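## Task

Set the black and the yellow supplement bottles upright on the top of the two-door cabinet beside arm1, with each base fully on that top surface. At the end, the tray must be empty and sitting in the arm3/arm4 room, away from the wall opening. The drink can must finish upright on the same piece of furniture it starts on. A tray with a load rolls by itself along one lane, and an empty tray rolls back along the other lane. The task fails if either bottle or the can touches a roller lane when no gripper is holding it. Anything that stays in place only because a robot holds it does not count. Finish by releasing everything and moving the arms away.

## Robot and tools

ROBOTS. There are four identical i2rt Big YAM arms: arm1, arm2, arm3, arm4. arm1 and arm2 share one room, and arm3 and arm4 share the other. A wall with an opening separates the rooms, and roller lanes carry the tray through it. Each arm has six revolute joints, a two-finger gripper and a wrist camera. With joints 1 and 6 at zero and the hand level and pointing forward, the camera rides on top of the hand and looks toward the fingertips. Reach is roughly 1.0 m from the joint1 axis. The joints move at different speeds, so the path between two postures can swing wide.

FRAME. There is one shared scene frame, with its origin on the floor and +z up. The hand point is midway between the fingertips. The hand's z axis runs along the fingers, and the fingers open along its y axis. Each robot's foot pose is never printed.

execute_actions. Arguments: "actions" and "cameras".
- "actions" is a list holding exactly one action, or an empty list, which only returns state and images.
- The action is an object keyed by robot name ("arm1" to "arm4"). Each robot key holds "joints", an object mapping joint names to absolute targets. It is not a list and not an offset.
- Joint keys, with range and tolerance:
  - joint1_rad: -2.879 to 2.879 rad, ±0.045. It turns the arm about its foot; positive is counter-clockwise seen from above; 0 points where the foot faces.
  - joint2_rad: 0 to 3.141, ±0.14. Shoulder: 0 has the upper arm pointing back, about level; increasing lifts it and then swings it forward.
  - joint3_rad: 0 to 3.019, ±0.09. Elbow: 0 is fully folded; larger opens it.
  - joint4_rad: -1.692 to 1.57, ±0.055. Hand pitch; positive tips the fingers up.
  - joint5_rad: -1.57 to 1.57, ±0.03. Sideways swing of the hand; positive is toward the arm's right.
  - joint6_rad: -2.094 to 2.094, ±0.035. Hand roll; positive is clockwise seen from behind the hand.
  - gripper_m: 0 to 0.093 m, ±0.003. This is the fingertip gap; each finger sits at half of it. Grip force is about 50 to 62 N per pad, lower on some grippers.
- All motions in the action start together and may end at different times.
- A joint or robot you leave out may keep driving toward its previous target.
- An unknown key or an out-of-range value rejects the whole call, and nothing moves.
- "cameras" lists the camera names whose images should come back: arm1_cam_wrist, arm2_cam_wrist, arm3_cam_wrist, arm4_cam_wrist, cam_arm1_arm2, cam_arm3_arm4, or "all". Omitting it, or passing null or ["all"], gives all cameras; [] gives none. The "pictures" line gives the order of the images.

wait(seconds 0 to 10) sends no command, lets the scene run, and then reports like an empty action.

zoom_image(camera, region=[x0,y0,x1,y1]) shows a pixel region of that camera's latest full image in more detail. The region can be at most 504x504 px, with (0,0) at the top-left corner. Wrist images are 504x504 fisheye; room images are 896x504.

read_manual gives only licence texts.

finished_scene(scene) ends the current scene, given by its number, once the last command has been held. It cannot be undone, it reports success, and it starts the next task. If a result shows a stop, later motion calls in that same reply are skipped.

RESULT LINES.
- joint_positions gives the measured angles.
- joint_status tells how each commanded motion ended:
  - off_target: the joint stopped short and may still be pushing.
  - contact_stop: the joint holds where it stopped.
  - time_out: the joint could not finish. It keeps its target, or a nearer one (at most 0.375, 0.375, 0.113, 0.225, 0.075, 0.3 rad away for joints 1 to 6), and keeps pushing. It will move on its own if the way clears. To relieve the push, command its reported position.
  - not_followed: a self-collision or arm-to-arm check held back that arm's joint targets, usually with a "cause:" line. The gripper part of the command still runs, and the withheld targets may be retried on later actions.
- on_its_own lists what the robots are doing without a command from this call. In it, "held at" is the target, not the position.
- Joint torques are the raw drive outputs. They are nonzero even in free air and are affected by offset, noise and friction.
- Camera calibration is in OpenCV style: K, distortion D, and T_world_to_cam in metres. It can be off by a couple of degrees and millimetres. Wrist camera poses come from the joint readings, so they are less exact.

CAUTIONS.
- A Big YAM does not stop when it touches something; it keeps pushing hard.
- A small target change may not move a joint at all.
- A joint holding a load sags over time.
- Holding loads heats the motors, even between calls. MOTOR HOT warns at 85 °C. At 100 °C the arm drops with an OVER-TEMPERATURE FAULT, and its joints read limit_stop_at_motor_heat; after that, resend the targets.
- Two arms pressing hard on each other fails the run, and a hard hit may too. The collision check ignores fingers, gripper housings and cameras, and it may react late.
- Never let a bottle or the can rest on a roller lane without a grip.
- Don't drop, slam or knock anything to the floor or out of the work area.
- Occasionally a loose object gets nudged.
- Typical flow: use arm3/arm4 to load bottles onto the tray and let it roll to arm1/arm2. There, lift the bottles onto the cabinet, let the empty tray roll back, and check it is past the opening. Then open the grippers and retract all arms.

Each tool is called after "Emit:" as name([rows], argument=value, ...), one row to a line, values as JSON.

## Session

I'll start by looking at the current state and images.

Emit:
execute_actions(actions=[])

Scene clock: 0.00 s.
Joint torques (N m, as the arm reports them, + toward a larger angle): no reading
Motor temperatures (°C, as the motors report them): arm1=[21 21 20 20 22 22] | arm2=[21 21 22 22 20 21] | arm3=[20 19 20 21 21 21] | arm4=[22 21 23 21 22 22]
arm1.joint_positions: joint1_rad=+0.246 joint2_rad=+0.522 joint3_rad=+1.535 joint4_rad=-1.329 joint5_rad=-0.072 joint6_rad=+0.143 gripper_m=+0.094
arm1.joint_status: not commanded
arm1.hand: x=-1.1957 y=-0.4389 z=+1.5749 quat_wxyz=(-0.297, +0.617, -0.527, -0.503) (m; scene frame)
arm2.joint_positions: joint1_rad=-0.281 joint2_rad=+0.600 joint3_rad=+1.633 joint4_rad=-1.469 joint5_rad=-0.139 joint6_rad=+0.778 gripper_m=+0.094
arm2.joint_status: not commanded
arm2.hand: x=-1.6335 y=+0.1055 z=+1.5557 quat_wxyz=(-0.514, -0.407, -0.735, -0.174) (m; scene frame)
arm3.joint_positions: joint1_rad=-0.859 joint2_rad=+0.587 joint3_rad=+1.585 joint4_rad=-1.308 joint5_rad=-0.196 joint6_rad=+0.453 gripper_m=+0.094
arm3.joint_status: not commanded
arm3.hand: x=+1.2845 y=-0.4662 z=+1.5044 quat_wxyz=(-0.448, +0.159, -0.786, -0.396) (m; scene frame)
arm4.joint_positions: joint1_rad=-0.063 joint2_rad=+0.402 joint3_rad=+1.523 joint4_rad=-1.228 joint5_rad=-0.081 joint6_rad=+0.765 gripper_m=+0.094
arm4.joint_status: not commanded
arm4.hand: x=+1.6449 y=+0.1263 z=+1.5889 quat_wxyz=(+0.250, +0.688, -0.283, -0.620) (m; scene frame)
pictures: arm1_cam_wrist, arm2_cam_wrist, arm3_cam_wrist, arm4_cam_wrist, cam_arm1_arm2, cam_arm3_arm4
Images, in order (width x height): arm1_cam_wrist 504x504, arm2_cam_wrist 504x504, arm3_cam_wrist 504x504, arm4_cam_wrist 504x504, cam_arm1_arm2 896x504, cam_arm3_arm4 896x504.

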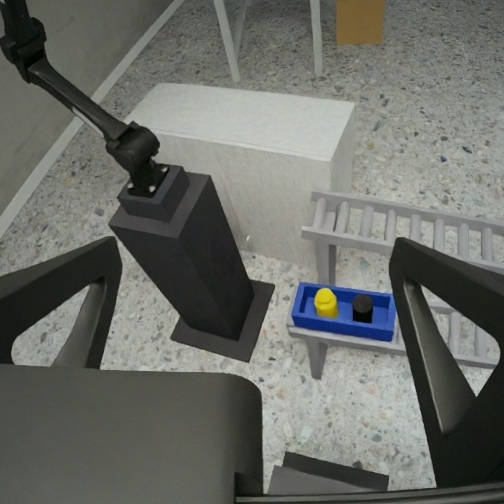

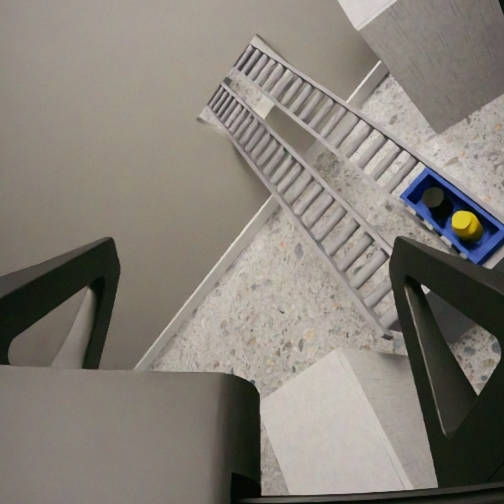

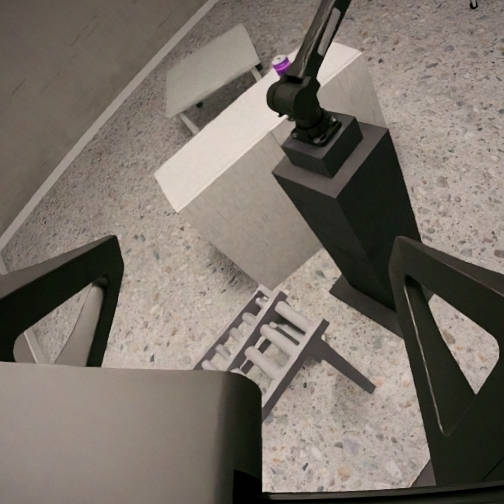

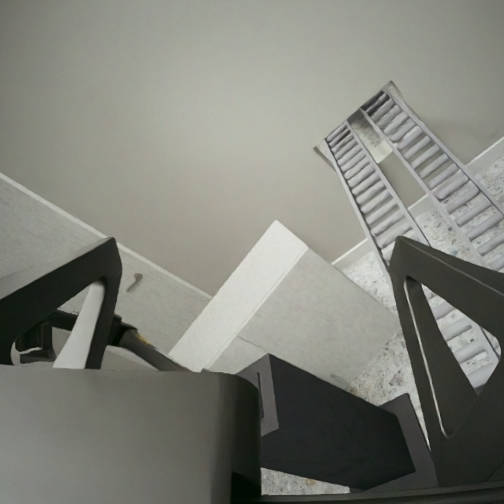

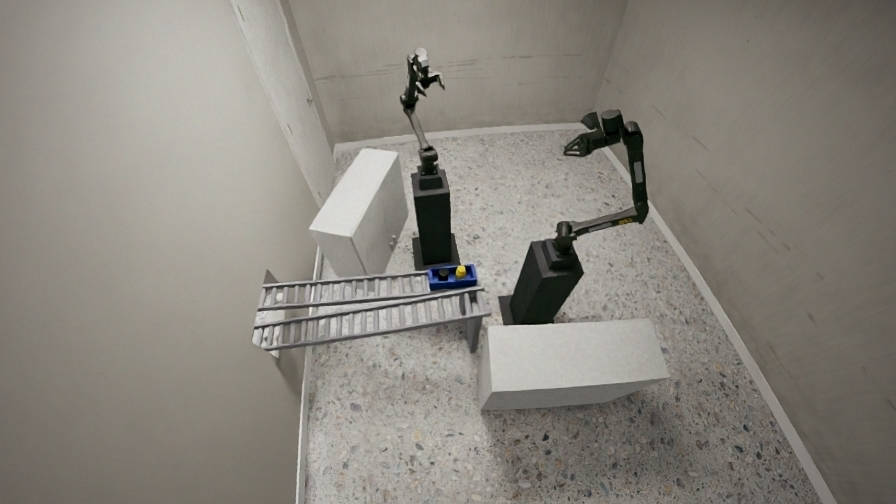

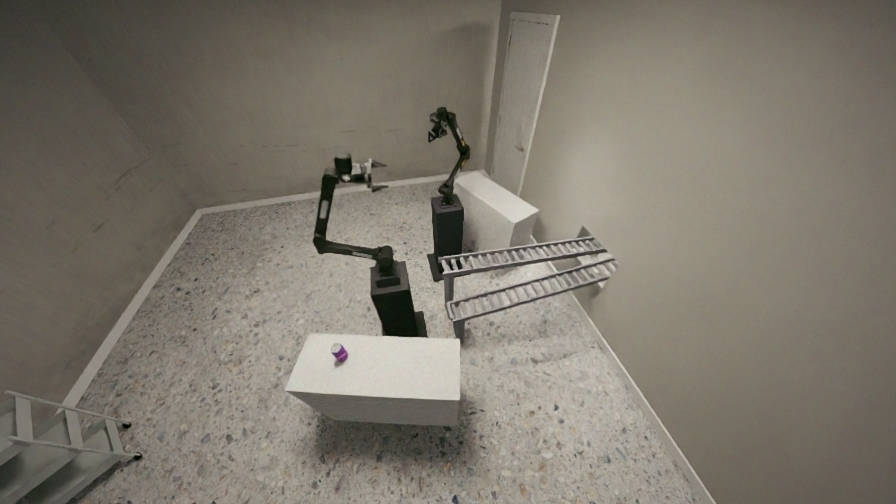

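Emit:
zoom_image(camera="cam_arm1_arm2", region=[300, 130, 552, 370])

Emit:
zoom_image(camera="arm1_cam_wrist", region=[260, 180, 460, 380])

Emit:
zoom_image(camera="arm2_cam_wrist", region=[344, 120, 504, 300])

Region (300, 130, 552, 370) of cam_arm1_arm2's 896x504 image, scaled by 2.000, with more detail than that image has; it fills the top 480 rows of this view, and the rest is white.

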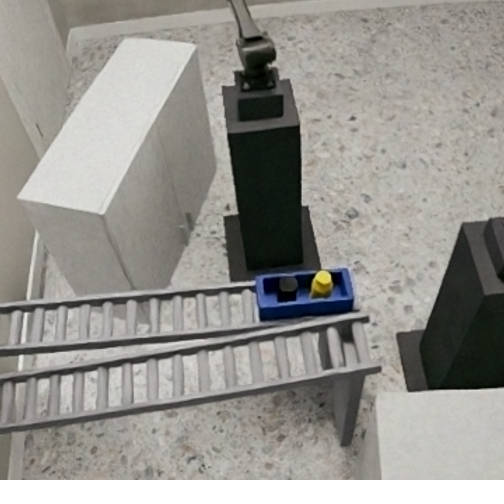

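Region (260, 180, 460, 380) of arm1_cam_wrist's 504x504 image, scaled by 2.520, with more detail than that image has.

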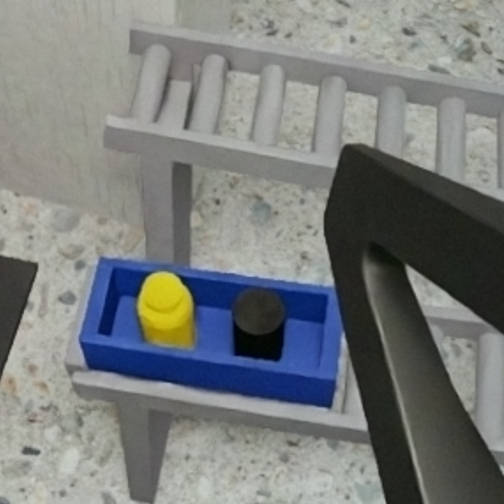

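Region (344, 120, 504, 300) of arm2_cam_wrist's 504x504 image, scaled by 2.800, with more detail than that image has.

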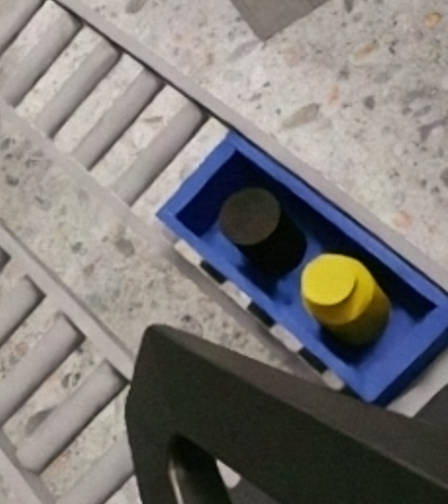

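Emit:
execute_actions([
  {"arm1": {"joints": {"joint1_rad": 0.0, "joint2_rad": 2.278, "joint3_rad": 1.674, "joint4_rad": -0.966, "joint5_rad": 0.0, "joint6_rad": 0.0, "gripper_m": 0.093}}, "arm2": {"joints": {"joint1_rad": -0.08, "joint2_rad": 0.54, "joint3_rad": 0.42, "joint4_rad": -0.38, "joint5_rad": 0.0, "joint6_rad": 0.0}}},
], cameras=["arm1_cam_wrist", "arm2_cam_wrist", "cam_arm1_arm2"])

Scene clock: 122.00 s.
Joint torques (N m, as the arm reports them, + toward a larger angle): arm1=[  0.75 -19.47   9.34   0.3    0.22  -0.36] | arm2=[-0.6   1.16  9.3   3.02  0.13 -0.03] | arm3=[-2.1   3.21  7.96  2.14 -0.13  0.03] | arm4=[0.24 6.37 7.04 2.22 0.11 0.06]
Motor temperatures (°C, as the motors report them): arm1=[21 22 27 21 22 22] | arm2=[21 21 26 22 20 21] | arm3=[20 19 29 21 21 21] | arm4=[22 22 28 21 22 22]
arm1.joint_positions: joint1_rad=+0.010 joint2_rad=+2.282 joint3_rad=+1.658 joint4_rad=-0.964 joint5_rad=-0.002 joint6_rad=+0.015 gripper_m=+0.093
arm1.joint_status: all done
arm1.hand: x=-1.1573 y=+0.0253 z=+0.8483 quat_wxyz=(+0.011, +0.708, -0.706, +0.007) (m; scene frame)
arm2.joint_positions: joint1_rad=-0.084 joint2_rad=+0.548 joint3_rad=+0.414 joint4_rad=-0.395 joint5_rad=-0.003 joint6_rad=+0.010 gripper_m=+0.094
arm2.joint_status: all done
arm2.hand: x=-1.4725 y=+0.0896 z=+1.1418 quat_wxyz=(-0.499, -0.058, -0.864, +0.033) (m; scene frame)
arm3.joint_positions: joint1_rad=-0.859 joint2_rad=+0.587 joint3_rad=+1.585 joint4_rad=-1.308 joint5_rad=-0.196 joint6_rad=+0.453 gripper_m=+0.094
arm3.joint_status: not commanded
arm3.hand: x=+1.2845 y=-0.4662 z=+1.5044 quat_wxyz=(-0.448, +0.159, -0.786, -0.396) (m; scene frame)
arm4.joint_positions: joint1_rad=-0.063 joint2_rad=+0.402 joint3_rad=+1.523 joint4_rad=-1.228 joint5_rad=-0.081 joint6_rad=+0.766 gripper_m=+0.094
arm4.joint_status: not commanded
arm4.hand: x=+1.6449 y=+0.1263 z=+1.5889 quat_wxyz=(+0.250, +0.687, -0.283, -0.620) (m; scene frame)
pictures: arm1_cam_wrist, arm2_cam_wrist, cam_arm1_arm2
camera_calibration (this result's frames):
arm1_cam_wrist: T_world_to_cam=[[0.999886, 0.0122761, 0.00883268, 1.14784], [0.00454115, -0.800797, 0.598919, -0.473203], [0.0144256, -0.59881, -0.800761, 0.835422], [0, 0, 0, 1]] pos_world=[-1.15761, 0.107229, 0.942245]
arm2_cam_wrist: T_world_to_cam=[[-0.132752, -0.991147, -0.00222059, -0.106279], [-0.906557, 0.122327, -0.403968, -0.880379], [0.400663, -0.0516144, -0.914771, 1.76301], [0, 0, 0, 1]] pos_world=[-1.5186, 0.0933526, 1.25687]
Images, in order (width x height): arm1_cam_wrist 504x504, arm2_cam_wrist 504x504, cam_arm1_arm2 896x504.

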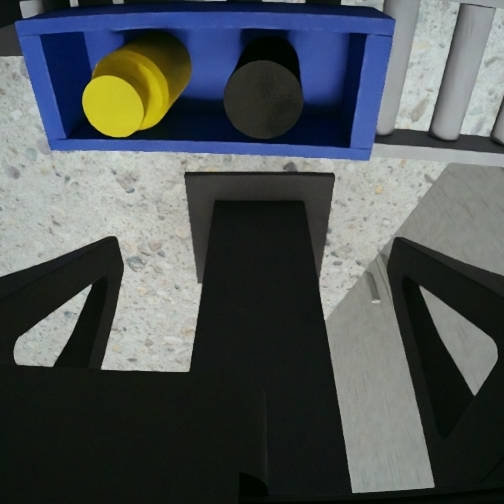

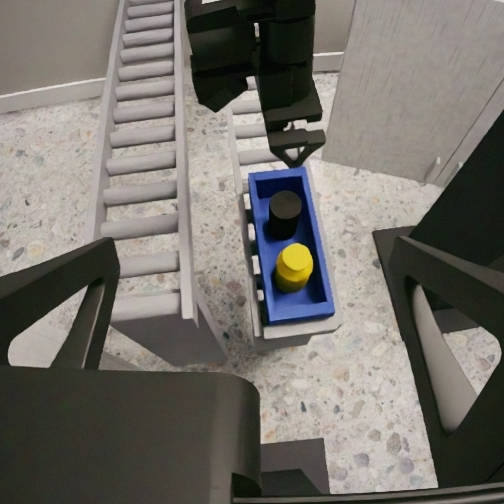

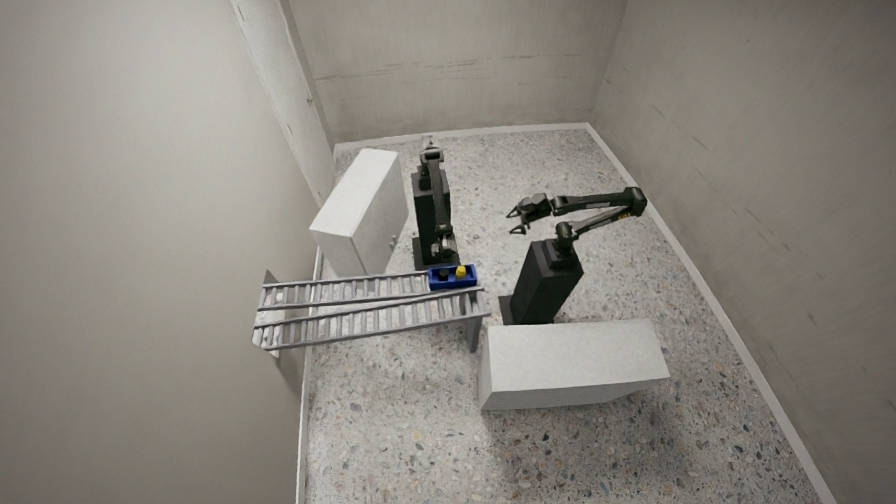

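Emit:
zoom_image(camera="arm1_cam_wrist", region=[0, 0, 504, 200])

Emit:
zoom_image(camera="arm2_cam_wrist", region=[160, 100, 410, 350])

Region (0, 0, 504, 200) of arm1_cam_wrist's 504x504 image, scaled by 1.000; it fills the top 200 rows of this view, and the rest is white.

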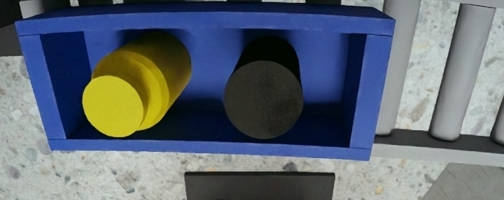

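Region (160, 100, 410, 350) of arm2_cam_wrist's 504x504 image, scaled by 2.016, with more detail than that image has.

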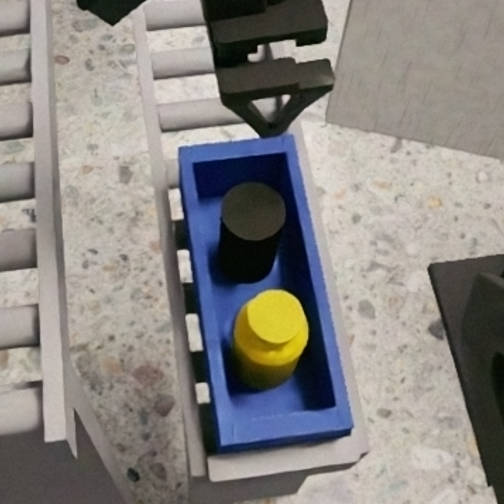

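Emit:
execute_actions([
  {"arm1": {"joints": {"joint1_rad": -0.015, "joint2_rad": 2.527, "joint3_rad": 1.76, "joint4_rad": -0.775, "joint5_rad": 0.0, "joint6_rad": 0.0}}},
], cameras=["arm1_cam_wrist", "arm2_cam_wrist"])

Scene clock: 191.70 s.
Joint torques (N m, as the arm reports them, + toward a larger angle): arm1=[  1.   -21.8    8.1    0.81   0.18  -0.34] | arm2=[-0.63  1.14  9.31  3.02  0.13 -0.02] | arm3=[-0.6   2.6   7.96  2.05 -0.15  0.07] | arm4=[-0.19  6.69  7.01  2.14  0.1   0.09]
Motor temperatures (°C, as the motors report them): arm1=[21 32 28 20 22 22] | arm2=[21 21 31 22 20 21] | arm3=[20 19 31 21 21 21] | arm4=[22 22 29 21 22 22]
arm1.joint_positions: joint1_rad=-0.006 joint2_rad=+2.540 joint3_rad=+1.744 joint4_rad=-0.783 joint5_rad=-0.002 joint6_rad=+0.015 gripper_m=+0.093
arm1.joint_status: all done
arm1.hand: x=-1.1483 y=+0.0356 z=+0.7143 quat_wxyz=(+0.008, +0.703, -0.712, +0.004) (m; scene frame)
arm2.joint_positions: joint1_rad=-0.084 joint2_rad=+0.548 joint3_rad=+0.414 joint4_rad=-0.395 joint5_rad=-0.003 joint6_rad=+0.010 gripper_m=+0.094
arm2.joint_status: not commanded
arm2.hand: x=-1.4725 y=+0.0896 z=+1.1418 quat_wxyz=(-0.499, -0.058, -0.864, +0.033) (m; scene frame)
arm3.joint_positions: joint1_rad=-0.859 joint2_rad=+0.587 joint3_rad=+1.585 joint4_rad=-1.308 joint5_rad=-0.196 joint6_rad=+0.453 gripper_m=+0.094
arm3.joint_status: not commanded
arm3.hand: x=+1.2845 y=-0.4662 z=+1.5044 quat_wxyz=(-0.448, +0.159, -0.786, -0.396) (m; scene frame)
arm4.joint_positions: joint1_rad=-0.063 joint2_rad=+0.402 joint3_rad=+1.523 joint4_rad=-1.228 joint5_rad=-0.081 joint6_rad=+0.766 gripper_m=+0.094
arm4.joint_status: not commanded
arm4.hand: x=+1.6449 y=+0.1263 z=+1.5889 quat_wxyz=(+0.250, +0.687, -0.283, -0.620) (m; scene frame)
pictures: arm1_cam_wrist, arm2_cam_wrist
camera_calibration (this result's frames):
arm1_cam_wrist: T_world_to_cam=[[0.999956, -0.00272087, 0.00892823, 1.1405], [-0.00747592, -0.806187, 0.591614, -0.393075], [0.00558812, -0.591655, -0.806172, 0.727606], [0, 0, 0, 1]] pos_world=[-1.14745, 0.116703, 0.808941]
arm2_cam_wrist: T_world_to_cam=[[-0.132752, -0.991147, -0.00222059, -0.106279], [-0.906557, 0.122327, -0.403968, -0.880379], [0.400663, -0.0516144, -0.914771, 1.76301], [0, 0, 0, 1]] pos_world=[-1.5186, 0.0933526, 1.25687]
Images, in order (width x height): arm1_cam_wrist 504x504, arm2_cam_wrist 504x504.

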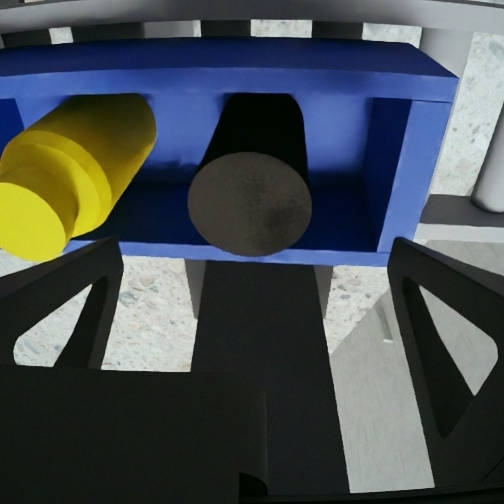

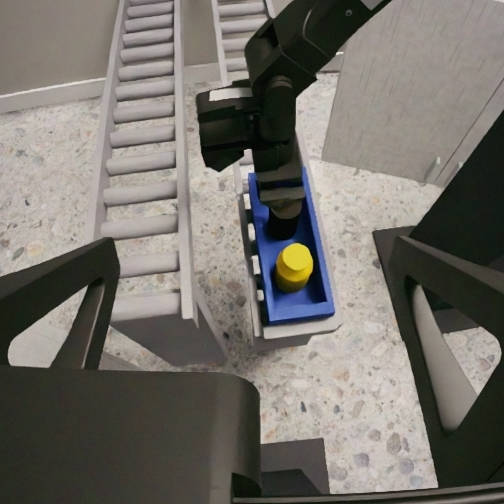

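Emit:
execute_actions([
  {"arm1": {"joints": {"joint2_rad": 2.705, "joint3_rad": 1.829, "joint4_rad": -0.648}}},
], cameras=["arm1_cam_wrist", "arm2_cam_wrist"])

Scene clock: 220.30 s.
Joint torques (N m, as the arm reports them, + toward a larger angle): arm1=[  1.56 -21.51   6.89   0.77   0.17  -0.34] | arm2=[-0.63  1.16  9.3   3.02  0.13 -0.03] | arm3=[-1.19  3.42  8.01  2.08 -0.12  0.05] | arm4=[-0.45  6.62  6.96  2.16  0.13  0.07]
Motor temperatures (°C, as the motors report them): arm1=[21 34 28 20 22 22] | arm2=[21 21 32 22 20 21] | arm3=[20 19 31 21 21 21] | arm4=[22 22 30 21 22 22]
arm1.joint_positions: joint1_rad=-0.006 joint2_rad=+2.717 joint3_rad=+1.819 joint4_rad=-0.654 joint5_rad=-0.002 joint6_rad=+0.015 gripper_m=+0.093
arm1.joint_status: all done
arm1.hand: x=-1.1487 y=+0.0347 z=+0.6243 quat_wxyz=(-0.001, +0.703, -0.712, -0.006) (m; scene frame)
arm2.joint_positions: joint1_rad=-0.084 joint2_rad=+0.548 joint3_rad=+0.414 joint4_rad=-0.395 joint5_rad=-0.003 joint6_rad=+0.010 gripper_m=+0.094
arm2.joint_status: not commanded
arm2.hand: x=-1.4725 y=+0.0896 z=+1.1418 quat_wxyz=(-0.499, -0.058, -0.864, +0.033) (m; scene frame)
arm3.joint_positions: joint1_rad=-0.859 joint2_rad=+0.587 joint3_rad=+1.585 joint4_rad=-1.308 joint5_rad=-0.196 joint6_rad=+0.453 gripper_m=+0.094
arm3.joint_status: not commanded
arm3.hand: x=+1.2845 y=-0.4662 z=+1.5044 quat_wxyz=(-0.448, +0.159, -0.786, -0.396) (m; scene frame)
arm4.joint_positions: joint1_rad=-0.063 joint2_rad=+0.402 joint3_rad=+1.523 joint4_rad=-1.228 joint5_rad=-0.081 joint6_rad=+0.766 gripper_m=+0.094
arm4.joint_status: not commanded
arm4.hand: x=+1.6449 y=+0.1263 z=+1.5889 quat_wxyz=(+0.250, +0.687, -0.283, -0.620) (m; scene frame)
pictures: arm1_cam_wrist, arm2_cam_wrist
camera_calibration (this result's frames):
arm1_cam_wrist: T_world_to_cam=[[0.999957, -0.00307835, 0.00878834, 1.14178], [-0.00753598, -0.821912, 0.569565, -0.326383], [0.00546992, -0.569606, -0.8219, 0.663457], [0, 0, 0, 1]] pos_world=[-1.14782, 0.113165, 0.721157]
arm2_cam_wrist: T_world_to_cam=[[-0.132752, -0.991147, -0.00222059, -0.106279], [-0.906557, 0.122327, -0.403968, -0.880379], [0.400663, -0.0516144, -0.914771, 1.76301], [0, 0, 0, 1]] pos_world=[-1.5186, 0.0933526, 1.25687]
Images, in order (width x height): arm1_cam_wrist 504x504, arm2_cam_wrist 504x504.

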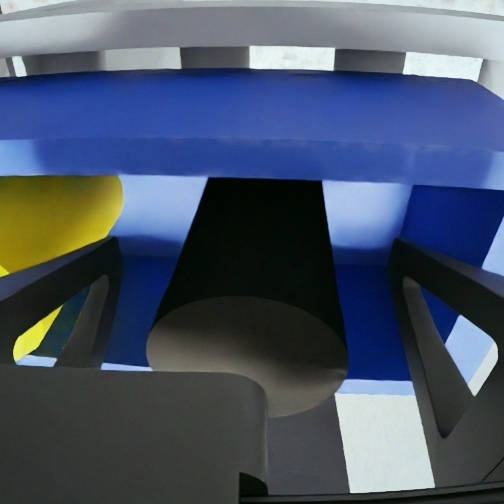

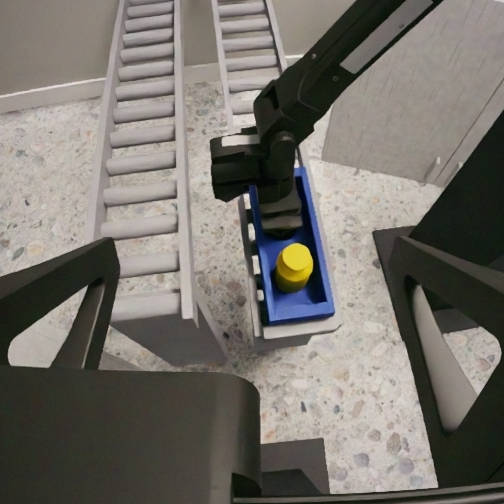

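Emit:
execute_actions([
  {"arm1": {"joints": {"gripper_m": 0.04}}},
], cameras=["arm1_cam_wrist"])

Scene clock: 224.20 s.
Joint torques (N m, as the arm reports them, + toward a larger angle): arm1=[  0.85 -21.51   6.82   0.64   0.19  -0.35] | arm2=[-0.61  1.19  9.32  3.01  0.13 -0.02] | arm3=[-1.93  3.28  7.98  2.16 -0.07  0.05] | arm4=[-0.16  6.44  7.03  2.24  0.12  0.04]
Motor temperatures (°C, as the motors report them): arm1=[21 35 28 20 22 22] | arm2=[21 21 32 22 20 21] | arm3=[20 19 31 21 21 21] | arm4=[22 22 30 21 22 22]
arm1.joint_positions: joint1_rad=-0.006 joint2_rad=+2.717 joint3_rad=+1.819 joint4_rad=-0.654 joint5_rad=-0.001 joint6_rad=+0.015 gripper_m=+0.057
arm1.joint_status: gripper_m off_target (ended at +0.057, target +0.040)
arm1.hand: x=-1.1486 y=+0.0347 z=+0.6243 quat_wxyz=(-0.001, +0.703, -0.711, -0.006) (m; scene frame)
arm2.joint_positions: joint1_rad=-0.084 joint2_rad=+0.548 joint3_rad=+0.414 joint4_rad=-0.395 joint5_rad=-0.003 joint6_rad=+0.010 gripper_m=+0.094
arm2.joint_status: not commanded
arm2.hand: x=-1.4725 y=+0.0896 z=+1.1418 quat_wxyz=(-0.499, -0.058, -0.864, +0.033) (m; scene frame)
arm3.joint_positions: joint1_rad=-0.859 joint2_rad=+0.587 joint3_rad=+1.585 joint4_rad=-1.308 joint5_rad=-0.196 joint6_rad=+0.453 gripper_m=+0.094
arm3.joint_status: not commanded
arm3.hand: x=+1.2845 y=-0.4662 z=+1.5044 quat_wxyz=(-0.448, +0.159, -0.786, -0.396) (m; scene frame)
arm4.joint_positions: joint1_rad=-0.063 joint2_rad=+0.402 joint3_rad=+1.523 joint4_rad=-1.228 joint5_rad=-0.081 joint6_rad=+0.766 gripper_m=+0.094
arm4.joint_status: not commanded
arm4.hand: x=+1.6449 y=+0.1263 z=+1.5889 quat_wxyz=(+0.250, +0.687, -0.283, -0.620) (m; scene frame)
pictures: arm1_cam_wrist
camera_calibration (this result's frames):
arm1_cam_wrist: T_world_to_cam=[[0.999954, -0.00270069, 0.00917351, 1.14146], [-0.00744494, -0.821917, 0.569559, -0.326274], [0.00600166, -0.569601, -0.821899, 0.664066], [0, 0, 0, 1]] pos_world=[-1.14782, 0.113165, 0.721157]
Images, in order (width x height): arm1_cam_wrist 504x504.

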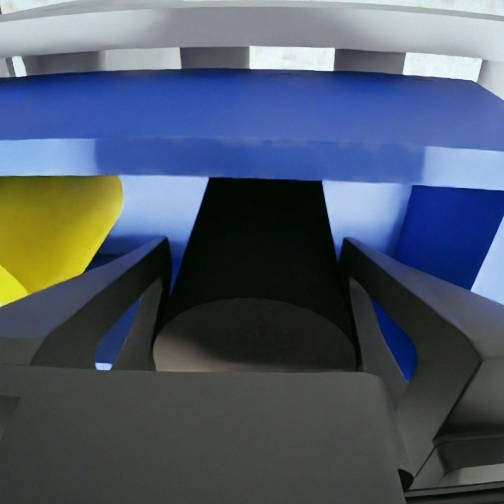

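Emit:
execute_actions([
  {"arm1": {"joints": {"joint2_rad": 2.505, "joint3_rad": 1.68}}},
], cameras=["arm1_cam_wrist", "arm2_cam_wrist"])

Scene clock: 263.43 s.
Joint torques (N m, as the arm reports them, + toward a larger angle): arm1=[  1.27 -20.24   7.19   0.71   0.19  -0.36] | arm2=[-0.62  1.19  9.32  3.02  0.13 -0.03] | arm3=[-1.65  3.47  7.98  2.08 -0.16  0.03] | arm4=[0.4  6.59 6.99 2.19 0.12 0.05]
Motor temperatures (°C, as the motors report them): arm1=[21 37 27 20 22 22] | arm2=[21 21 33 22 20 21] | arm3=[20 20 32 21 21 21] | arm4=[22 22 30 21 22 22]
arm1.joint_positions: joint1_rad=-0.006 joint2_rad=+2.497 joint3_rad=+1.673 joint4_rad=-0.648 joint5_rad=-0.001 joint6_rad=+0.014 gripper_m=+0.057
arm1.joint_status: all done
arm1.hand: x=-1.1482 y=+0.0466 z=+0.7224 quat_wxyz=(-0.029, +0.702, -0.711, -0.034) (m; scene frame)
arm2.joint_positions: joint1_rad=-0.084 joint2_rad=+0.548 joint3_rad=+0.414 joint4_rad=-0.395 joint5_rad=-0.003 joint6_rad=+0.010 gripper_m=+0.094
arm2.joint_status: not commanded
arm2.hand: x=-1.4725 y=+0.0896 z=+1.1418 quat_wxyz=(-0.499, -0.058, -0.864, +0.033) (m; scene frame)
arm3.joint_positions: joint1_rad=-0.859 joint2_rad=+0.587 joint3_rad=+1.585 joint4_rad=-1.308 joint5_rad=-0.196 joint6_rad=+0.453 gripper_m=+0.094
arm3.joint_status: not commanded
arm3.hand: x=+1.2845 y=-0.4662 z=+1.5044 quat_wxyz=(-0.448, +0.159, -0.786, -0.396) (m; scene frame)
arm4.joint_positions: joint1_rad=-0.063 joint2_rad=+0.402 joint3_rad=+1.523 joint4_rad=-1.228 joint5_rad=-0.081 joint6_rad=+0.766 gripper_m=+0.094
arm4.joint_status: not commanded
arm4.hand: x=+1.6449 y=+0.1263 z=+1.5889 quat_wxyz=(+0.250, +0.687, -0.283, -0.620) (m; scene frame)
pictures: arm1_cam_wrist, arm2_cam_wrist
camera_calibration (this result's frames):
arm1_cam_wrist: T_world_to_cam=[[0.999956, -0.00336622, 0.00877565, 1.14052], [-0.00732565, -0.864093, 0.503278, -0.322338], [0.00588883, -0.50332, -0.86408, 0.778708], [0, 0, 0, 1]] pos_world=[-1.14741, 0.117249, 0.825083]
arm2_cam_wrist: T_world_to_cam=[[-0.132752, -0.991147, -0.00222059, -0.106279], [-0.906557, 0.122327, -0.403968, -0.880379], [0.400663, -0.0516144, -0.914771, 1.76301], [0, 0, 0, 1]] pos_world=[-1.5186, 0.0933526, 1.25687]
Images, in order (width x height): arm1_cam_wrist 504x504, arm2_cam_wrist 504x504.

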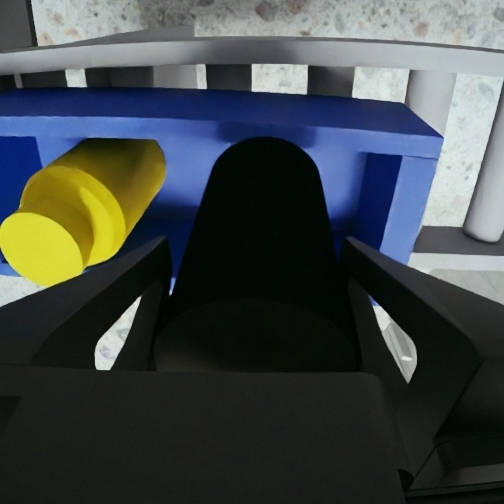

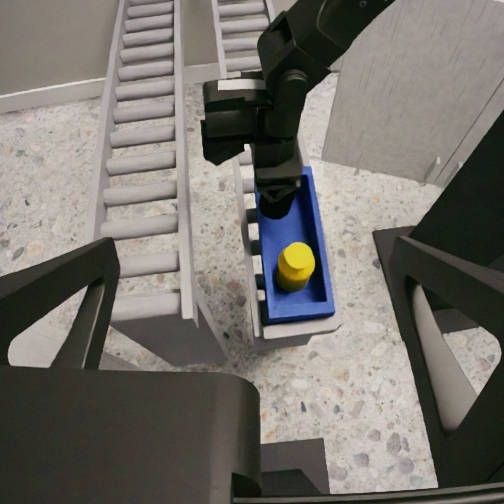

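Emit:
execute_actions([
  {"arm1": {"joints": {"joint1_rad": -1.725, "joint2_rad": 1.96, "joint3_rad": 1.33, "joint4_rad": -0.925}}},
], cameras=["arm1_cam_wrist", "arm2_cam_wrist", "cam_arm1_arm2"])

Scene clock: 282.53 s.
Joint torques (N m, as the arm reports them, + toward a larger angle): arm1=[  2.58 -16.14   8.12   0.24   0.06  -0.32] | arm2=[-0.58  1.17  9.32  3.02  0.13 -0.03] | arm3=[-1.3   3.44  7.9   2.11 -0.15  0.05] | arm4=[0.   6.36 7.03 2.24 0.09 0.05]
Motor temperatures (°C, as the motors report them): arm1=[21 37 27 20 22 22] | arm2=[21 21 33 22 20 21] | arm3=[20 20 32 21 21 21] | arm4=[22 22 30 21 22 22]
arm1.joint_positions: joint1_rad=-1.734 joint2_rad=+1.962 joint3_rad=+1.328 joint4_rad=-0.916 joint5_rad=+0.002 joint6_rad=+0.013 gripper_m=+0.057
arm1.joint_status: all done
arm1.hand: x=-0.6109 y=-0.6845 z=+0.9314 quat_wxyz=(-0.009, -0.084, -0.996, +0.007) (m; scene frame)
arm2.joint_positions: joint1_rad=-0.084 joint2_rad=+0.548 joint3_rad=+0.414 joint4_rad=-0.395 joint5_rad=-0.003 joint6_rad=+0.010 gripper_m=+0.094
arm2.joint_status: not commanded
arm2.hand: x=-1.4725 y=+0.0896 z=+1.1418 quat_wxyz=(-0.499, -0.058, -0.864, +0.033) (m; scene frame)
arm3.joint_positions: joint1_rad=-0.859 joint2_rad=+0.587 joint3_rad=+1.585 joint4_rad=-1.308 joint5_rad=-0.196 joint6_rad=+0.453 gripper_m=+0.094
arm3.joint_status: not commanded
arm3.hand: x=+1.2845 y=-0.4662 z=+1.5044 quat_wxyz=(-0.448, +0.159, -0.786, -0.396) (m; scene frame)
arm4.joint_positions: joint1_rad=-0.063 joint2_rad=+0.402 joint3_rad=+1.523 joint4_rad=-1.228 joint5_rad=-0.081 joint6_rad=+0.766 gripper_m=+0.094
arm4.joint_status: not commanded
arm4.hand: x=+1.6449 y=+0.1263 z=+1.5889 quat_wxyz=(+0.250, +0.687, -0.283, -0.620) (m; scene frame)
pictures: arm1_cam_wrist, arm2_cam_wrist, cam_arm1_arm2
camera_calibration (this result's frames):
arm1_cam_wrist: T_world_to_cam=[[-0.158251, -0.98703, 0.0269866, -0.798953], [-0.813846, 0.145863, 0.562476, -0.911904], [-0.559117, 0.0670493, -0.826373, 0.598347], [0, 0, 0, 1]] pos_world=[-0.534039, -0.695696, 1.02894]
arm2_cam_wrist: T_world_to_cam=[[-0.132752, -0.991147, -0.00222059, -0.106279], [-0.906557, 0.122327, -0.403968, -0.880379], [0.400663, -0.0516144, -0.914771, 1.76301], [0, 0, 0, 1]] pos_world=[-1.5186, 0.0933526, 1.25687]
Images, in order (width x height): arm1_cam_wrist 504x504, arm2_cam_wrist 504x504, cam_arm1_arm2 896x504.

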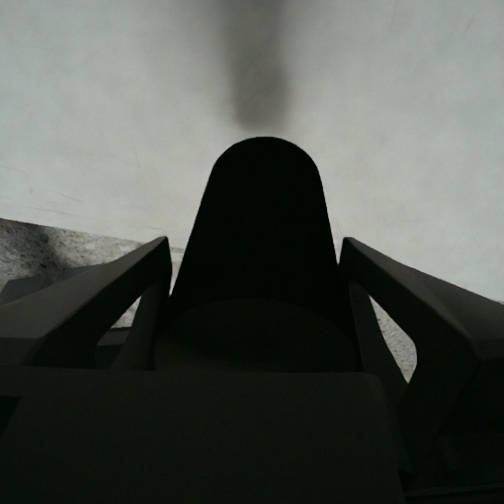

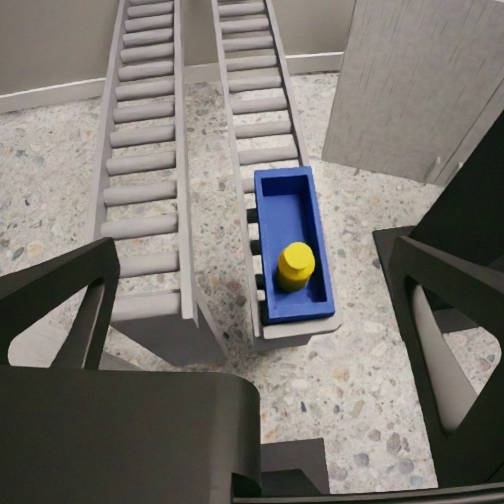

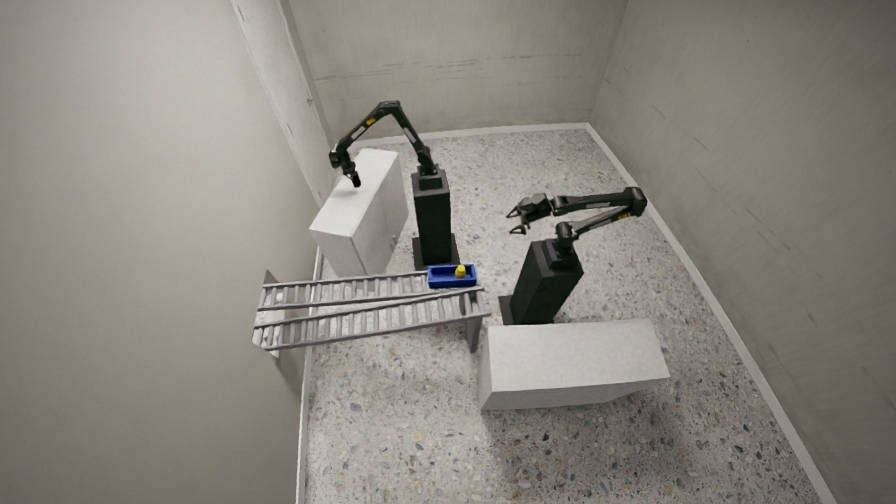

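Emit:
zoom_image(camera="cam_arm1_arm2", region=[290, 90, 460, 290])

Region (290, 90, 460, 290) of cam_arm1_arm2's 896x504 image, scaled by 2.520, with more detail than that image has; it fills the left 428 columns of this view, and the rest is white.

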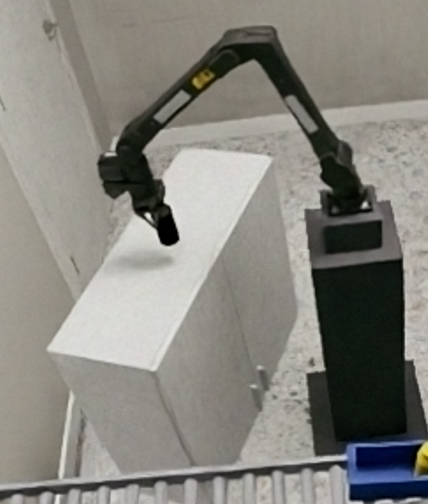

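Emit:
execute_actions([
  {"arm1": {"joints": {"joint2_rad": 2.069, "joint3_rad": 1.376, "joint4_rad": -0.843}}},
], cameras=["arm1_cam_wrist", "cam_arm1_arm2"])

Scene clock: 302.53 s.
Joint torques (N m, as the arm reports them, + toward a larger angle): arm1=[  2.17 -18.02   9.86   0.52   0.1   -0.29] | arm2=[-0.63  1.17  9.32  3.01  0.13 -0.03] | arm3=[-1.6   3.48  8.02  2.09 -0.14  0.01] | arm4=[-0.13  6.28  6.92  2.23  0.09  0.09]
Motor temperatures (°C, as the motors report them): arm1=[21 35 28 20 22 22] | arm2=[21 21 34 22 20 21] | arm3=[20 20 33 21 21 21] | arm4=[22 22 30 21 22 22]
arm1.joint_positions: joint1_rad=-1.734 joint2_rad=+2.085 joint3_rad=+1.344 joint4_rad=-0.848 joint5_rad=+0.002 joint6_rad=+0.013 gripper_m=+0.057
arm1.joint_status: all done
arm1.hand: x=-0.6086 y=-0.6855 z=+0.8718 quat_wxyz=(+0.011, -0.084, -0.996, +0.005) (m; scene frame)
arm2.joint_positions: joint1_rad=-0.084 joint2_rad=+0.548 joint3_rad=+0.414 joint4_rad=-0.395 joint5_rad=-0.003 joint6_rad=+0.010 gripper_m=+0.094
arm2.joint_status: not commanded
arm2.hand: x=-1.4725 y=+0.0896 z=+1.1418 quat_wxyz=(-0.499, -0.058, -0.864, +0.033) (m; scene frame)
arm3.joint_positions: joint1_rad=-0.859 joint2_rad=+0.587 joint3_rad=+1.585 joint4_rad=-1.308 joint5_rad=-0.196 joint6_rad=+0.453 gripper_m=+0.094
arm3.joint_status: not commanded
arm3.hand: x=+1.2845 y=-0.4662 z=+1.5044 quat_wxyz=(-0.448, +0.159, -0.786, -0.396) (m; scene frame)
arm4.joint_positions: joint1_rad=-0.063 joint2_rad=+0.402 joint3_rad=+1.523 joint4_rad=-1.228 joint5_rad=-0.081 joint6_rad=+0.766 gripper_m=+0.094
arm4.joint_status: not commanded
arm4.hand: x=+1.6449 y=+0.1263 z=+1.5889 quat_wxyz=(+0.250, +0.687, -0.283, -0.620) (m; scene frame)
pictures: arm1_cam_wrist, cam_arm1_arm2
camera_calibration (this result's frames):
arm1_cam_wrist: T_world_to_cam=[[-0.157599, -0.98713, 0.0271318, -0.797755], [-0.791103, 0.142652, 0.594817, -0.892839], [-0.591032, 0.0722787, -0.803403, 0.514587], [0, 0, 0, 1]] pos_world=[-0.527915, -0.697317, 0.966141]
Images, in order (width x height): arm1_cam_wrist 504x504, cam_arm1_arm2 896x504.

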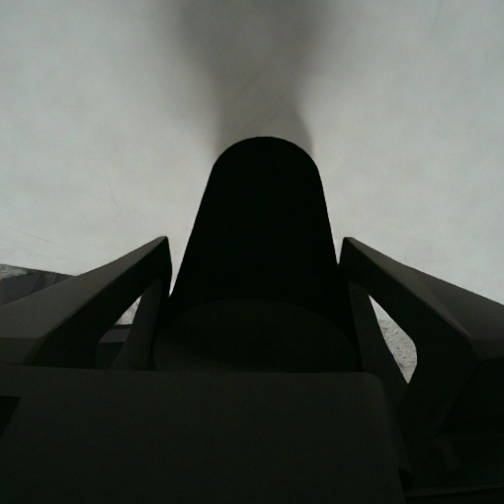

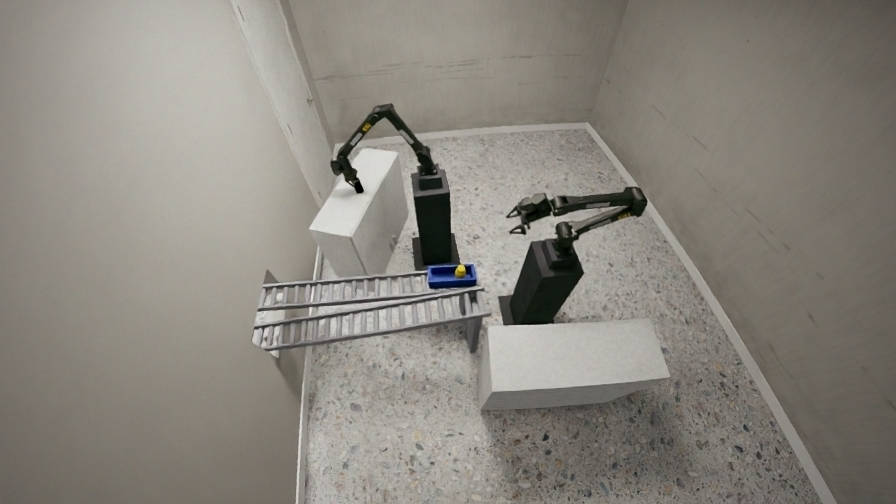

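Emit:
zoom_image(camera="cam_arm1_arm2", region=[320, 140, 410, 230])

Region (320, 140, 410, 230) of cam_arm1_arm2's 896x504 image, scaled by 5.600, with more detail than that image has.

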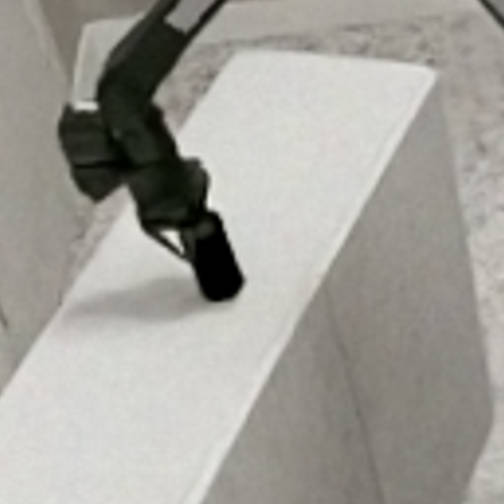

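Emit:
execute_actions([
  {"arm1": {"joints": {"joint2_rad": 2.101, "joint4_rad": -0.79}}},
], cameras=["arm1_cam_wrist", "cam_arm1_arm2"])

Scene clock: 323.93 s.
Joint torques (N m, as the arm reports them, + toward a larger angle): arm1=[  2.   -16.18   9.99   0.95   0.06  -0.37] | arm2=[-0.62  1.15  9.32  3.02  0.13 -0.03] | arm3=[-1.42  3.19  7.94  2.01 -0.17  0.04] | arm4=[-0.12  6.63  7.16  2.21  0.09  0.04]
Motor temperatures (°C, as the motors report them): arm1=[21 36 30 20 22 22] | arm2=[21 21 34 22 20 21] | arm3=[20 20 33 21 21 21] | arm4=[22 22 31 21 22 22]
arm1.joint_positions: joint1_rad=-1.734 joint2_rad=+2.089 joint3_rad=+1.344 joint4_rad=-0.799 joint5_rad=+0.002 joint6_rad=+0.013 gripper_m=+0.057
arm1.joint_status: all done
arm1.hand: x=-0.5974 y=-0.6873 z=+0.8696 quat_wxyz=(-0.011, -0.084, -0.996, +0.007) (m; scene frame)
arm2.joint_positions: joint1_rad=-0.084 joint2_rad=+0.548 joint3_rad=+0.414 joint4_rad=-0.395 joint5_rad=-0.003 joint6_rad=+0.010 gripper_m=+0.094
arm2.joint_status: not commanded
arm2.hand: x=-1.4725 y=+0.0896 z=+1.1418 quat_wxyz=(-0.499, -0.058, -0.864, +0.033) (m; scene frame)
arm3.joint_positions: joint1_rad=-0.859 joint2_rad=+0.587 joint3_rad=+1.585 joint4_rad=-1.308 joint5_rad=-0.196 joint6_rad=+0.453 gripper_m=+0.094
arm3.joint_status: not commanded
arm3.hand: x=+1.2845 y=-0.4662 z=+1.5044 quat_wxyz=(-0.448, +0.159, -0.786, -0.396) (m; scene frame)
arm4.joint_positions: joint1_rad=-0.063 joint2_rad=+0.402 joint3_rad=+1.523 joint4_rad=-1.228 joint5_rad=-0.081 joint6_rad=+0.766 gripper_m=+0.094
arm4.joint_status: not commanded
arm4.hand: x=+1.6449 y=+0.1263 z=+1.5889 quat_wxyz=(+0.250, +0.687, -0.283, -0.620) (m; scene frame)
pictures: arm1_cam_wrist, cam_arm1_arm2
camera_calibration (this result's frames):
arm1_cam_wrist: T_world_to_cam=[[-0.158344, -0.987016, 0.0269635, -0.797901], [-0.817021, 0.146309, 0.557737, -0.863159], [-0.55444, 0.0662847, -0.82958, 0.560046], [0, 0, 0, 1]] pos_world=[-0.52105, -0.698375, 0.967533]
Images, in order (width x height): arm1_cam_wrist 504x504, cam_arm1_arm2 896x504.

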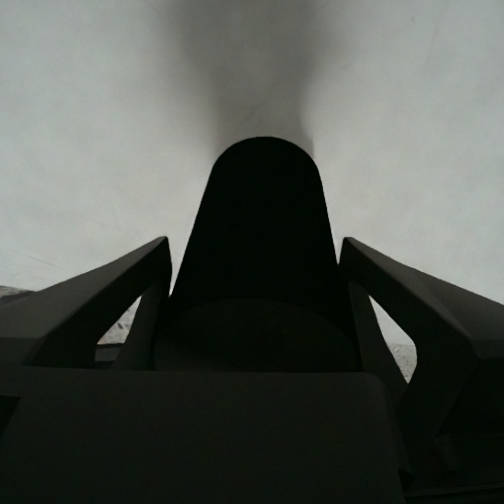

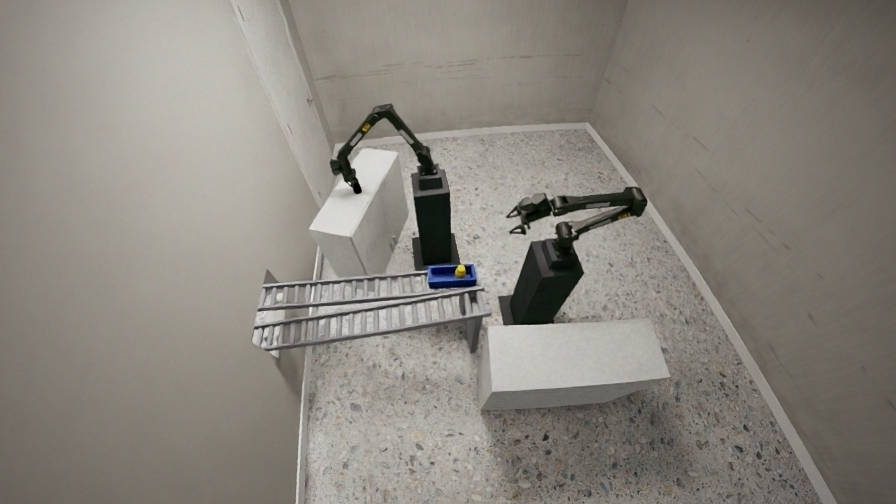

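Emit:
execute_actions([
  {"arm1": {"joints": {"joint2_rad": 2.16, "joint4_rad": -0.775}}},
], cameras=["arm1_cam_wrist", "cam_arm1_arm2"])

Scene clock: 331.50 s.
Joint torques (N m, as the arm reports them, + toward a larger angle): arm1=[  2.4  -14.77   9.22   0.73   0.    -0.31] | arm2=[-0.62  1.16  9.32  3.03  0.13 -0.03] | arm3=[-1.28  3.29  7.89  2.12 -0.12  0.03] | arm4=[-0.41  6.37  7.02  2.26  0.16  0.05]
Motor temperatures (°C, as the motors report them): arm1=[21 36 31 20 22 22] | arm2=[21 21 34 22 20 21] | arm3=[20 20 33 21 21 21] | arm4=[22 22 31 21 22 22]
arm1.joint_positions: joint1_rad=-1.735 joint2_rad=+2.127 joint3_rad=+1.351 joint4_rad=-0.782 joint5_rad=+0.004 joint6_rad=+0.013 gripper_m=+0.057
arm1.joint_status: all done
arm1.hand: x=-0.5981 y=-0.6884 z=+0.8518 quat_wxyz=(-0.005, -0.084, -0.996, +0.007) (m; scene frame)
arm2.joint_positions: joint1_rad=-0.084 joint2_rad=+0.548 joint3_rad=+0.414 joint4_rad=-0.395 joint5_rad=-0.003 joint6_rad=+0.010 gripper_m=+0.094
arm2.joint_status: not commanded
arm2.hand: x=-1.4725 y=+0.0896 z=+1.1418 quat_wxyz=(-0.499, -0.058, -0.864, +0.033) (m; scene frame)
arm3.joint_positions: joint1_rad=-0.859 joint2_rad=+0.587 joint3_rad=+1.585 joint4_rad=-1.308 joint5_rad=-0.196 joint6_rad=+0.453 gripper_m=+0.094
arm3.joint_status: not commanded
arm3.hand: x=+1.2845 y=-0.4662 z=+1.5044 quat_wxyz=(-0.448, +0.159, -0.786, -0.396) (m; scene frame)
arm4.joint_positions: joint1_rad=-0.063 joint2_rad=+0.402 joint3_rad=+1.523 joint4_rad=-1.228 joint5_rad=-0.081 joint6_rad=+0.766 gripper_m=+0.094
arm4.joint_status: not commanded
arm4.hand: x=+1.6449 y=+0.1263 z=+1.5889 quat_wxyz=(+0.250, +0.687, -0.283, -0.620) (m; scene frame)
pictures: arm1_cam_wrist, cam_arm1_arm2
camera_calibration (this result's frames):
arm1_cam_wrist: T_world_to_cam=[[-0.158507, -0.986934, 0.0289354, -0.800292], [-0.809129, 0.146634, 0.569041, -0.8583], [-0.565849, 0.0667846, -0.8218, 0.531854], [0, 0, 0, 1]] pos_world=[-0.520379, -0.699498, 0.948643]
Images, in order (width x height): arm1_cam_wrist 504x504, cam_arm1_arm2 896x504.

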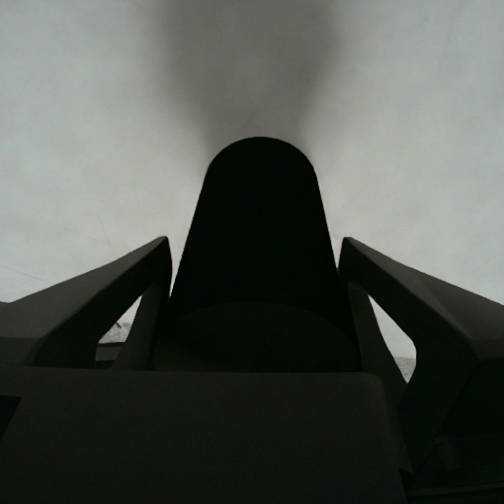

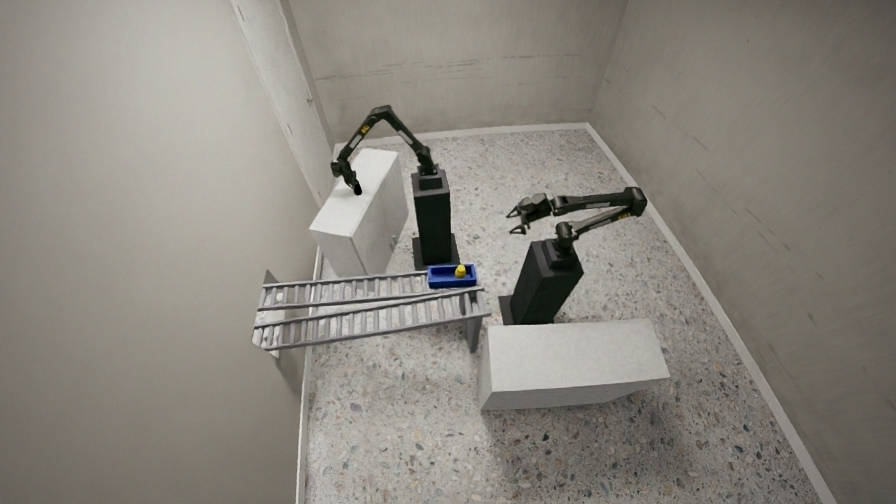

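Emit:
execute_actions([
  {"arm1": {"joints": {"joint2_rad": 2.125, "gripper_m": 0.093}}},
], cameras=["arm1_cam_wrist"])

Scene clock: 335.30 s.
Joint torques (N m, as the arm reports them, + toward a larger angle): arm1=[  2.21 -16.63   9.32   0.76   0.04  -0.34] | arm2=[-0.61  1.17  9.31  3.02  0.13 -0.03] | arm3=[-0.86  3.72  7.95  2.   -0.18  0.03] | arm4=[0.38 6.58 6.99 2.16 0.15 0.06]
Motor temperatures (°C, as the motors report them): arm1=[21 36 30 20 22 22] | arm2=[21 21 34 22 20 21] | arm3=[20 20 33 21 21 21] | arm4=[22 23 31 21 22 22]
arm1.joint_positions: joint1_rad=-1.735 joint2_rad=+2.127 joint3_rad=+1.351 joint4_rad=-0.782 joint5_rad=+0.002 joint6_rad=+0.012 gripper_m=+0.093
arm1.joint_status: all done
arm1.hand: x=-0.5980 y=-0.6882 z=+0.8518 quat_wxyz=(-0.005, -0.084, -0.996, +0.007) (m; scene frame)
arm2.joint_positions: joint1_rad=-0.084 joint2_rad=+0.548 joint3_rad=+0.414 joint4_rad=-0.395 joint5_rad=-0.003 joint6_rad=+0.010 gripper_m=+0.094
arm2.joint_status: not commanded
arm2.hand: x=-1.4725 y=+0.0896 z=+1.1418 quat_wxyz=(-0.499, -0.058, -0.864, +0.033) (m; scene frame)
arm3.joint_positions: joint1_rad=-0.859 joint2_rad=+0.587 joint3_rad=+1.585 joint4_rad=-1.308 joint5_rad=-0.196 joint6_rad=+0.453 gripper_m=+0.094
arm3.joint_status: not commanded
arm3.hand: x=+1.2845 y=-0.4662 z=+1.5044 quat_wxyz=(-0.448, +0.159, -0.786, -0.396) (m; scene frame)
arm4.joint_positions: joint1_rad=-0.063 joint2_rad=+0.402 joint3_rad=+1.523 joint4_rad=-1.228 joint5_rad=-0.081 joint6_rad=+0.766 gripper_m=+0.094
arm4.joint_status: not commanded
arm4.hand: x=+1.6449 y=+0.1263 z=+1.5889 quat_wxyz=(+0.250, +0.687, -0.283, -0.620) (m; scene frame)
pictures: arm1_cam_wrist
camera_calibration (this result's frames):
arm1_cam_wrist: T_world_to_cam=[[-0.158124, -0.987028, 0.0277954, -0.79896], [-0.809285, 0.145675, 0.569067, -0.859078], [-0.565734, 0.0674888, -0.821821, 0.532428], [0, 0, 0, 1]] pos_world=[-0.520361, -0.699383, 0.948641]
Images, in order (width x height): arm1_cam_wrist 504x504.

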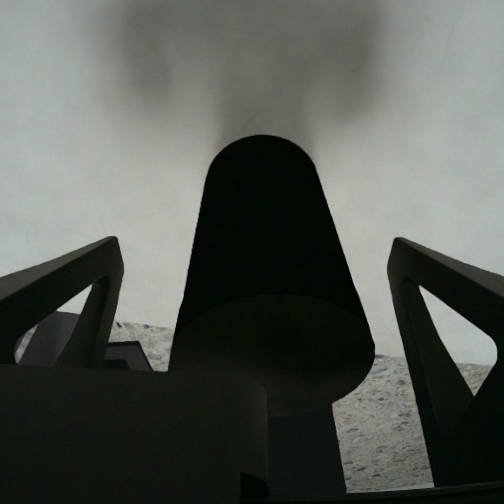

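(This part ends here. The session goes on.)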